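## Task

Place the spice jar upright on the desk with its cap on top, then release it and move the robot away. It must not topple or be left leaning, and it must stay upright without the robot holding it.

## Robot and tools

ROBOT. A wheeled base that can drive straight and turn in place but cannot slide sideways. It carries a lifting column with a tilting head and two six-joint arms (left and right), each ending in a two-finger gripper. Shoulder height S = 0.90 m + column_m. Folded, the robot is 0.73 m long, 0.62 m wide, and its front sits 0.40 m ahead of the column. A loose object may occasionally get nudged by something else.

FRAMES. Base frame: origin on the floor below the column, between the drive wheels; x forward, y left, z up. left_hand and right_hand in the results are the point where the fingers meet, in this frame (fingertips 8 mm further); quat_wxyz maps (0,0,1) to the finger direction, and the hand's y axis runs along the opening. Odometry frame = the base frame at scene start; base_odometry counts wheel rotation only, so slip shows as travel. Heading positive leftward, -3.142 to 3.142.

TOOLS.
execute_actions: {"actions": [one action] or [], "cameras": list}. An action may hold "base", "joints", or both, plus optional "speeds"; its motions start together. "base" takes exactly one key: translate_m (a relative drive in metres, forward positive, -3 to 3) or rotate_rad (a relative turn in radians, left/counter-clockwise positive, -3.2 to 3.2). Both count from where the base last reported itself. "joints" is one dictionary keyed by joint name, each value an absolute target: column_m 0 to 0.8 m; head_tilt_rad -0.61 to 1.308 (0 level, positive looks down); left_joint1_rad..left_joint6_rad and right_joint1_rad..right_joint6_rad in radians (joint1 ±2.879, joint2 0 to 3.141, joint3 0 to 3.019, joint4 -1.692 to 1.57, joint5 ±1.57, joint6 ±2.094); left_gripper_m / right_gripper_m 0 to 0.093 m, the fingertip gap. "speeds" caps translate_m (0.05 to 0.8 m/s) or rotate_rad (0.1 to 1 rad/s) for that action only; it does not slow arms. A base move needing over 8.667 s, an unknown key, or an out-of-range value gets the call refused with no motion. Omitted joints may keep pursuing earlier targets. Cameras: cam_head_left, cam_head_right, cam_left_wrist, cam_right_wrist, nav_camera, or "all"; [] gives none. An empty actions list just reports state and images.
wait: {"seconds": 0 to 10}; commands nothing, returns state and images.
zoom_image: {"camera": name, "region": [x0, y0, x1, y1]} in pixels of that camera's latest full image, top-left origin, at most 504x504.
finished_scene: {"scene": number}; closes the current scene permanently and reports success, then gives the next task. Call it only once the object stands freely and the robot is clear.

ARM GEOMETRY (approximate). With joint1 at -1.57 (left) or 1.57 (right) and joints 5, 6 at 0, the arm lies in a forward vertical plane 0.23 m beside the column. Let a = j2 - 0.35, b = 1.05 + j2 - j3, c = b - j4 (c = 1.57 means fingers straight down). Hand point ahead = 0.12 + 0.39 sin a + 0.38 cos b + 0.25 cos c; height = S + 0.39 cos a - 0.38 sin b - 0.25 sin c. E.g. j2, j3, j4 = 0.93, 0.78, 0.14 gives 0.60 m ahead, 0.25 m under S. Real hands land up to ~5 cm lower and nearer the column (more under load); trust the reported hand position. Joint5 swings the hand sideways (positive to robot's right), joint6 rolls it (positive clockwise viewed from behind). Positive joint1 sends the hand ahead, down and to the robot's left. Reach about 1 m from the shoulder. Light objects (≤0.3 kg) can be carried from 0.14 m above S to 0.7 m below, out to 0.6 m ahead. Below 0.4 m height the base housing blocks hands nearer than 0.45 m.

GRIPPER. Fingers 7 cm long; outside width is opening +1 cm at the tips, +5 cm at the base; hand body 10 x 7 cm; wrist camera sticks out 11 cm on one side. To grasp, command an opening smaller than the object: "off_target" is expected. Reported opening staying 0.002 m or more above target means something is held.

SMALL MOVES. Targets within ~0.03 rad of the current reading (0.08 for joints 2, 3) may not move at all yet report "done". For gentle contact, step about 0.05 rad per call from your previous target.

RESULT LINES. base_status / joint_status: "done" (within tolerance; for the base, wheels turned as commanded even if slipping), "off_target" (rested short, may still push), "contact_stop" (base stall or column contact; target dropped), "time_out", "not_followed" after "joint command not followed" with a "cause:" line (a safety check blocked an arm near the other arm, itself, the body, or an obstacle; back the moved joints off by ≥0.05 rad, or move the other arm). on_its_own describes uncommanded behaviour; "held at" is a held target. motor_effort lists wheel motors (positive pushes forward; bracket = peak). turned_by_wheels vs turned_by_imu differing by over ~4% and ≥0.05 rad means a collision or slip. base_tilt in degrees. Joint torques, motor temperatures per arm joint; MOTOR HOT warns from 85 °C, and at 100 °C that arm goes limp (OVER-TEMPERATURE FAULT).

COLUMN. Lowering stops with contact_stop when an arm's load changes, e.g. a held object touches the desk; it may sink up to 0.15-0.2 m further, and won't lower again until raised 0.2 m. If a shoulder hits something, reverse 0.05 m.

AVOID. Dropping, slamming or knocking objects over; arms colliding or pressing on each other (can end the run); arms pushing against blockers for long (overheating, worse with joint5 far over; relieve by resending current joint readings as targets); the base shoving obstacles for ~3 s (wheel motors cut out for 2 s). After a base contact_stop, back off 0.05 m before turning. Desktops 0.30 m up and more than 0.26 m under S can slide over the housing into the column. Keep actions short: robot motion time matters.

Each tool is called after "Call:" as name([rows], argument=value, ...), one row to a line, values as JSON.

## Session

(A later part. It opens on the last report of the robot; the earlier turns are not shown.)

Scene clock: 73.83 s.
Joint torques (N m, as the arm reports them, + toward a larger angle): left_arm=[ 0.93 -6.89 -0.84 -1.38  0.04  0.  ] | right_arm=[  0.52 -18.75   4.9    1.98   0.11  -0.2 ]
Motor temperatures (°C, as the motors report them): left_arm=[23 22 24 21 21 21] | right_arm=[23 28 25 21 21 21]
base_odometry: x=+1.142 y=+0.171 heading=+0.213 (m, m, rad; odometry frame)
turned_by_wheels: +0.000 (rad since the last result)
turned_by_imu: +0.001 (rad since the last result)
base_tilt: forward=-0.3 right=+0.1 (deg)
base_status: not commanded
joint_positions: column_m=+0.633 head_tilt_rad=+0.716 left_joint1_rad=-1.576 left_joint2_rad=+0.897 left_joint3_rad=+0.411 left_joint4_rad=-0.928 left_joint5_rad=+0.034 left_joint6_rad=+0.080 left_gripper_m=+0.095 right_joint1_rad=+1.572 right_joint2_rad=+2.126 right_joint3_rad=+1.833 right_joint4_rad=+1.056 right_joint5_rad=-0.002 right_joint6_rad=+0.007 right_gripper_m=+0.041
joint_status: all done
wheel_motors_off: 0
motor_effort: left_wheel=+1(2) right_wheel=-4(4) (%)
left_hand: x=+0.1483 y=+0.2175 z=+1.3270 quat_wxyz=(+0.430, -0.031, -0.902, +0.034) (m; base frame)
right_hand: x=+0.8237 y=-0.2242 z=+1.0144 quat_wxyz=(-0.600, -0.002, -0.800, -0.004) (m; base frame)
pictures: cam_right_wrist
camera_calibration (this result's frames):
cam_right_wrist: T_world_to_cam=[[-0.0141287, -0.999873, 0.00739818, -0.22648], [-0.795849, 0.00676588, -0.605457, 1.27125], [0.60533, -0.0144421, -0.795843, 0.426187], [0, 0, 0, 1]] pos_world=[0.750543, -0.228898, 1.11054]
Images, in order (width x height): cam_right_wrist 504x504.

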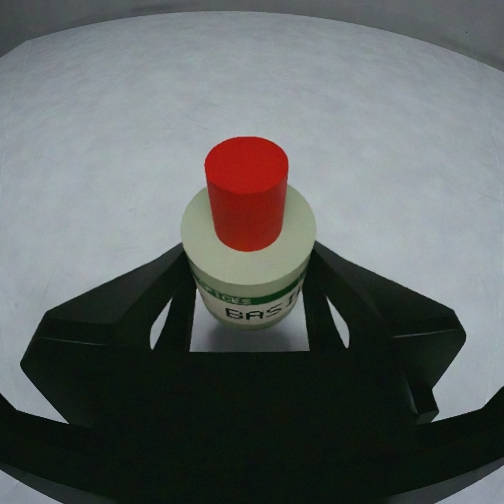

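Call:
execute_actions([
  {"joints":{"column_m":0.622}},
], cameras=["cam_right_wrist"])

Scene clock: 76.27 s.
Joint torques (N m, as the arm reports them, + toward a larger angle): left_arm=[ 0.93 -6.75 -0.95 -1.35  0.05  0.  ] | right_arm=[  0.55 -18.75   4.85   1.7    0.13  -0.12]
Motor temperatures (°C, as the motors report them): left_arm=[23 22 24 21 21 21] | right_arm=[23 28 25 21 21 21]
base_odometry: x=+1.142 y=+0.171 heading=+0.213 (m, m, rad; odometry frame)
turned_by_wheels: +0.000 (rad since the last result)
turned_by_imu: +0.001 (rad since the last result)
base_tilt: forward=-0.3 right=+0.2 (deg)
base_status: not commanded
joint_positions: column_m=+0.622 head_tilt_rad=+0.716 left_joint1_rad=-1.576 left_joint2_rad=+0.897 left_joint3_rad=+0.411 left_joint4_rad=-0.928 left_joint5_rad=+0.034 left_joint6_rad=+0.080 left_gripper_m=+0.095 right_joint1_rad=+1.572 right_joint2_rad=+2.126 right_joint3_rad=+1.833 right_joint4_rad=+1.056 right_joint5_rad=-0.002 right_joint6_rad=+0.007 right_gripper_m=+0.041
joint_status: all done
wheel_motors_off: 0
motor_effort: left_wheel=+1(2) right_wheel=-5(4) (%)
left_hand: x=+0.1483 y=+0.2175 z=+1.3160 quat_wxyz=(+0.430, -0.031, -0.902, +0.034) (m; base frame)
right_hand: x=+0.8237 y=-0.2242 z=+1.0034 quat_wxyz=(-0.600, -0.002, -0.800, -0.004) (m; base frame)
pictures: cam_right_wrist
camera_calibration (this result's frames):
cam_right_wrist: T_world_to_cam=[[-0.0141287, -0.999873, 0.00739818, -0.226399], [-0.795849, 0.00676588, -0.605457, 1.2646], [0.60533, -0.0144421, -0.795843, 0.41744], [0, 0, 0, 1]] pos_world=[0.750543, -0.228898, 1.09955]
Images, in order (width x height): cam_right_wrist 504x504.

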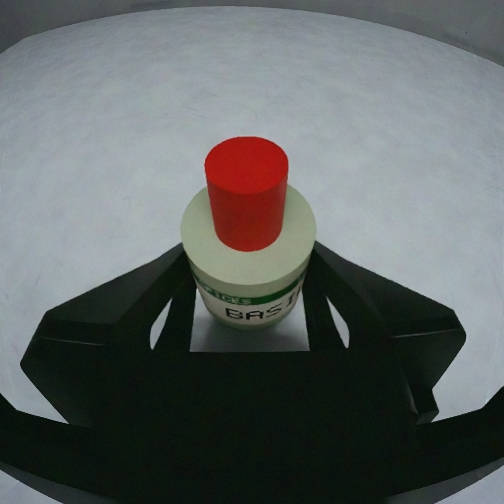

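Call:
execute_actions([
  {"joints":{"column_m":0.613}},
], cameras=["cam_right_wrist"])

Scene clock: 78.13 s.
Joint torques (N m, as the arm reports them, + toward a larger angle): left_arm=[ 0.92 -6.93 -0.91 -1.39  0.04  0.  ] | right_arm=[  0.51 -18.74   4.97   1.95   0.07  -0.11]
Motor temperatures (°C, as the motors report them): left_arm=[23 22 24 21 21 21] | right_arm=[23 28 25 21 21 21]
base_odometry: x=+1.142 y=+0.171 heading=+0.213 (m, m, rad; odometry frame)
turned_by_wheels: +0.000 (rad since the last result)
turned_by_imu: +0.001 (rad since the last result)
base_tilt: forward=+0.0 right=+0.2 (deg)
base_status: not commanded
joint_positions: column_m=+0.613 head_tilt_rad=+0.716 left_joint1_rad=-1.576 left_joint2_rad=+0.897 left_joint3_rad=+0.411 left_joint4_rad=-0.928 left_joint5_rad=+0.034 left_joint6_rad=+0.080 left_gripper_m=+0.095 right_joint1_rad=+1.572 right_joint2_rad=+2.126 right_joint3_rad=+1.833 right_joint4_rad=+1.056 right_joint5_rad=-0.002 right_joint6_rad=+0.007 right_gripper_m=+0.041
joint_status: all done
wheel_motors_off: 0
motor_effort: left_wheel=+2(1) right_wheel=-2(3) (%)
left_hand: x=+0.1483 y=+0.2175 z=+1.3070 quat_wxyz=(+0.430, -0.031, -0.902, +0.034) (m; base frame)
right_hand: x=+0.8237 y=-0.2242 z=+0.9944 quat_wxyz=(-0.600, -0.002, -0.800, -0.004) (m; base frame)
pictures: cam_right_wrist
camera_calibration (this result's frames):
cam_right_wrist: T_world_to_cam=[[-0.0141287, -0.999873, 0.00739818, -0.226333], [-0.795849, 0.00676588, -0.605457, 1.25916], [0.60533, -0.0144421, -0.795843, 0.410284], [0, 0, 0, 1]] pos_world=[0.750543, -0.228898, 1.09056]
Images, in order (width x height): cam_right_wrist 504x504.

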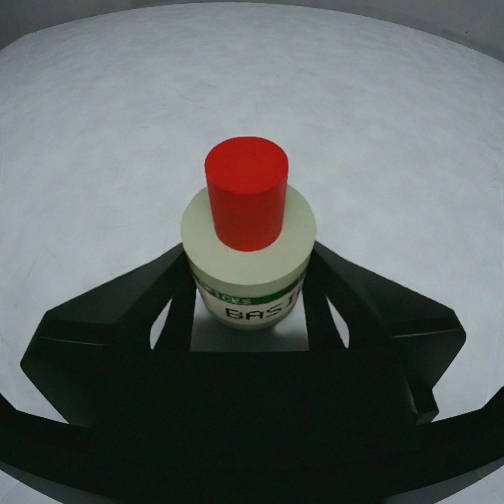

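Call:
execute_actions([
  {"joints":{"column_m":0.606}},
], cameras=["cam_right_wrist"])

Scene clock: 80.50 s.
Joint torques (N m, as the arm reports them, + toward a larger angle): left_arm=[ 0.91 -6.81 -0.8  -1.4   0.05  0.  ] | right_arm=[  0.6  -18.59   4.82   2.02   0.11  -0.22]
Motor temperatures (°C, as the motors report them): left_arm=[23 22 24 21 21 21] | right_arm=[23 28 25 21 21 21]
base_odometry: x=+1.142 y=+0.171 heading=+0.213 (m, m, rad; odometry frame)
turned_by_wheels: +0.000 (rad since the last result)
turned_by_imu: +0.001 (rad since the last result)
base_tilt: forward=-0.2 right=+0.0 (deg)
base_status: not commanded
joint_positions: column_m=+0.606 head_tilt_rad=+0.716 left_joint1_rad=-1.576 left_joint2_rad=+0.897 left_joint3_rad=+0.411 left_joint4_rad=-0.928 left_joint5_rad=+0.034 left_joint6_rad=+0.080 left_gripper_m=+0.095 right_joint1_rad=+1.572 right_joint2_rad=+2.124 right_joint3_rad=+1.835 right_joint4_rad=+1.056 right_joint5_rad=-0.002 right_joint6_rad=+0.007 right_gripper_m=+0.041
joint_status: all done
wheel_motors_off: 0
motor_effort: left_wheel=+2(2) right_wheel=-5(7) (%)
left_hand: x=+0.1483 y=+0.2175 z=+1.3000 quat_wxyz=(+0.430, -0.031, -0.902, +0.034) (m; base frame)
right_hand: x=+0.8254 y=-0.2242 z=+0.9894 quat_wxyz=(-0.601, -0.002, -0.799, -0.004) (m; base frame)
pictures: cam_right_wrist
camera_calibration (this result's frames):
cam_right_wrist: T_world_to_cam=[[-0.0141573, -0.999873, 0.00734771, -0.226199], [-0.793766, 0.00676966, -0.608186, 1.25843], [0.608059, -0.0144426, -0.793761, 0.400926], [0, 0, 0, 1]] pos_world=[0.751907, -0.228899, 1.08526]
Images, in order (width x height): cam_right_wrist 504x504.

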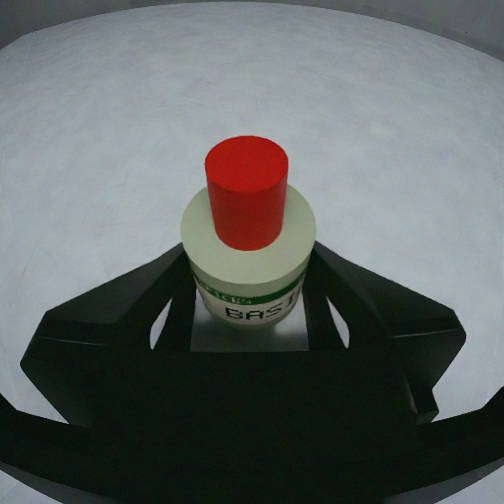

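Joints 2 and 3 shifted, so the jar is in contact with the desk. I'm releasing it now.

Call:
execute_actions([
  {"joints":{"right_gripper_m":0.09}},
], cameras=["cam_right_wrist"])

Call:
execute_actions([
  {"base":{"translate_m":-0.33},"joints":{"column_m":0.64}},
], cameras=["cam_head_left","cam_right_wrist"])

Scene clock: 83.10 s.
Joint torques (N m, as the arm reports them, + toward a larger angle): left_arm=[ 0.91 -6.9  -0.8  -1.37  0.04  0.  ] | right_arm=[  0.44 -17.49   4.63   1.73   0.08  -0.14]
Motor temperatures (°C, as the motors report them): left_arm=[23 22 24 21 21 21] | right_arm=[23 29 25 21 21 21]
base_odometry: x=+1.142 y=+0.171 heading=+0.213 (m, m, rad; odometry frame)
turned_by_wheels: +0.000 (rad since the last result)
turned_by_imu: +0.001 (rad since the last result)
base_tilt: forward=+0.1 right=+0.0 (deg)
base_status: not commanded
joint_positions: column_m=+0.606 head_tilt_rad=+0.716 left_joint1_rad=-1.576 left_joint2_rad=+0.897 left_joint3_rad=+0.411 left_joint4_rad=-0.928 left_joint5_rad=+0.034 left_joint6_rad=+0.080 left_gripper_m=+0.095 right_joint1_rad=+1.572 right_joint2_rad=+2.124 right_joint3_rad=+1.835 right_joint4_rad=+1.056 right_joint5_rad=-0.002 right_joint6_rad=+0.007 right_gripper_m=+0.090
joint_status: all done
wheel_motors_off: 0
motor_effort: left_wheel=+2(3) right_wheel=-3(4) (%)
left_hand: x=+0.1483 y=+0.2175 z=+1.3000 quat_wxyz=(+0.430, -0.031, -0.902, +0.034) (m; base frame)
right_hand: x=+0.8254 y=-0.2242 z=+0.9894 quat_wxyz=(-0.601, -0.002, -0.799, -0.004) (m; base frame)
pictures: cam_right_wrist
camera_calibration (this result's frames):
cam_right_wrist: T_world_to_cam=[[-0.0141573, -0.999873, 0.00734771, -0.226199], [-0.793766, 0.00676966, -0.608186, 1.25843], [0.608059, -0.0144426, -0.793761, 0.400926], [0, 0, 0, 1]] pos_world=[0.751907, -0.228899, 1.08526]
Images, in order (width x height): cam_right_wrist 504x504.

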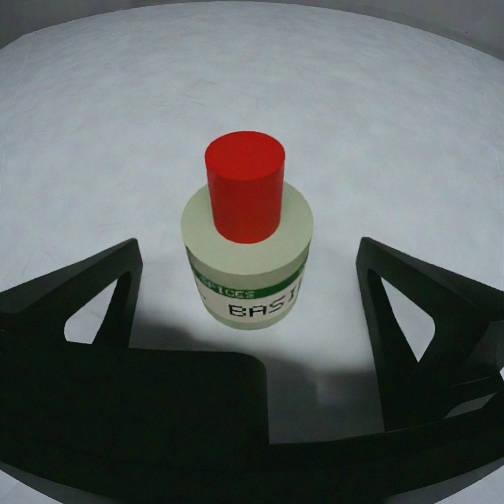

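Scene clock: 85.33 s.
Joint torques (N m, as the arm reports them, + toward a larger angle): left_arm=[ 0.9  -6.86 -0.81 -1.36  0.04  0.  ] | right_arm=[  0.85 -18.4    4.81   2.1    0.08  -0.14]
Motor temperatures (°C, as the motors report them): left_arm=[23 22 24 21 21 21] | right_arm=[23 29 25 21 21 21]
base_odometry: x=+0.819 y=+0.101 heading=+0.214 (m, m, rad; odometry frame)
turned_by_wheels: +0.001 (rad since the last result)
turned_by_imu: +0.003 (rad since the last result)
base_tilt: forward=+0.0 right=+0.0 (deg)
base_status: done
joint_positions: column_m=+0.640 head_tilt_rad=+0.716 left_joint1_rad=-1.576 left_joint2_rad=+0.897 left_joint3_rad=+0.409 left_joint4_rad=-0.928 left_joint5_rad=+0.034 left_joint6_rad=+0.080 left_gripper_m=+0.095 right_joint1_rad=+1.572 right_joint2_rad=+2.124 right_joint3_rad=+1.835 right_joint4_rad=+1.056 right_joint5_rad=-0.002 right_joint6_rad=+0.007 right_gripper_m=+0.090
joint_status: all done
wheel_motors_off: 0
motor_effort: left_wheel=+2(39) right_wheel=+0(65) (%)
left_hand: x=+0.1475 y=+0.2175 z=+1.3342 quat_wxyz=(+0.431, -0.031, -0.901, +0.034) (m; base frame)
right_hand: x=+0.8260 y=-0.2242 z=+1.0238 quat_wxyz=(-0.602, -0.002, -0.799, -0.004) (m; base frame)
pictures: cam_head_left, cam_right_wrist
camera_calibration (this result's frames):
cam_head_left: T_world_to_cam=[[0.0079837, -0.99993, -0.00872842, 0.0550397], [-0.70408, 0.000577109, -0.71012, 1.19336], [0.710076, 0.0118149, -0.704026, 1.02867], [0, 0, 0, 1]] pos_world=[0.10935, 0.0421935, 1.57212]
cam_right_wrist: T_world_to_cam=[[-0.0141668, -0.999873, 0.00733087, -0.226419], [-0.793069, 0.00677092, -0.609094, 1.28014], [0.608967, -0.0144428, -0.793064, 0.426458], [0, 0, 0, 1]] pos_world=[0.75233, -0.228899, 1.11959]
Images, in order (width x height): cam_head_left 896x504, cam_right_wrist 504x504.

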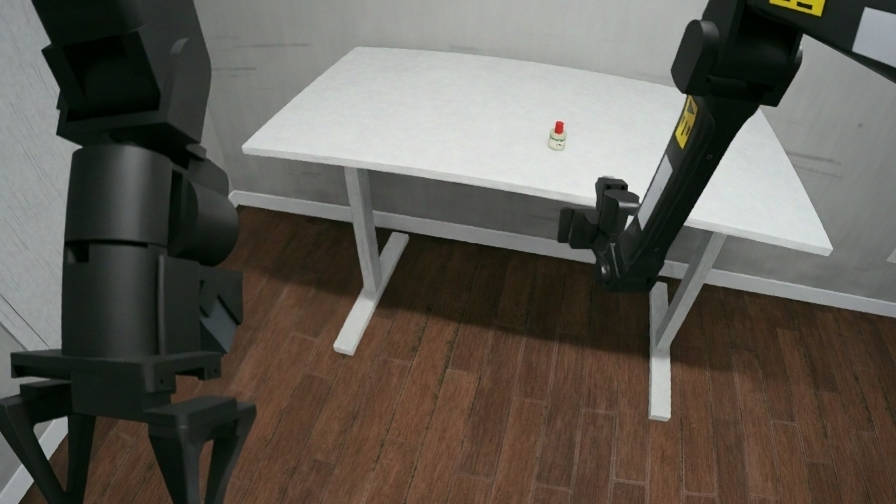

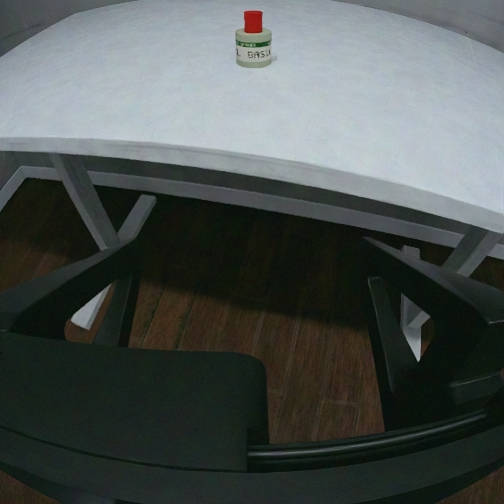

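Call:
finished_scene(scene=2)

The scene is finished: the task was done.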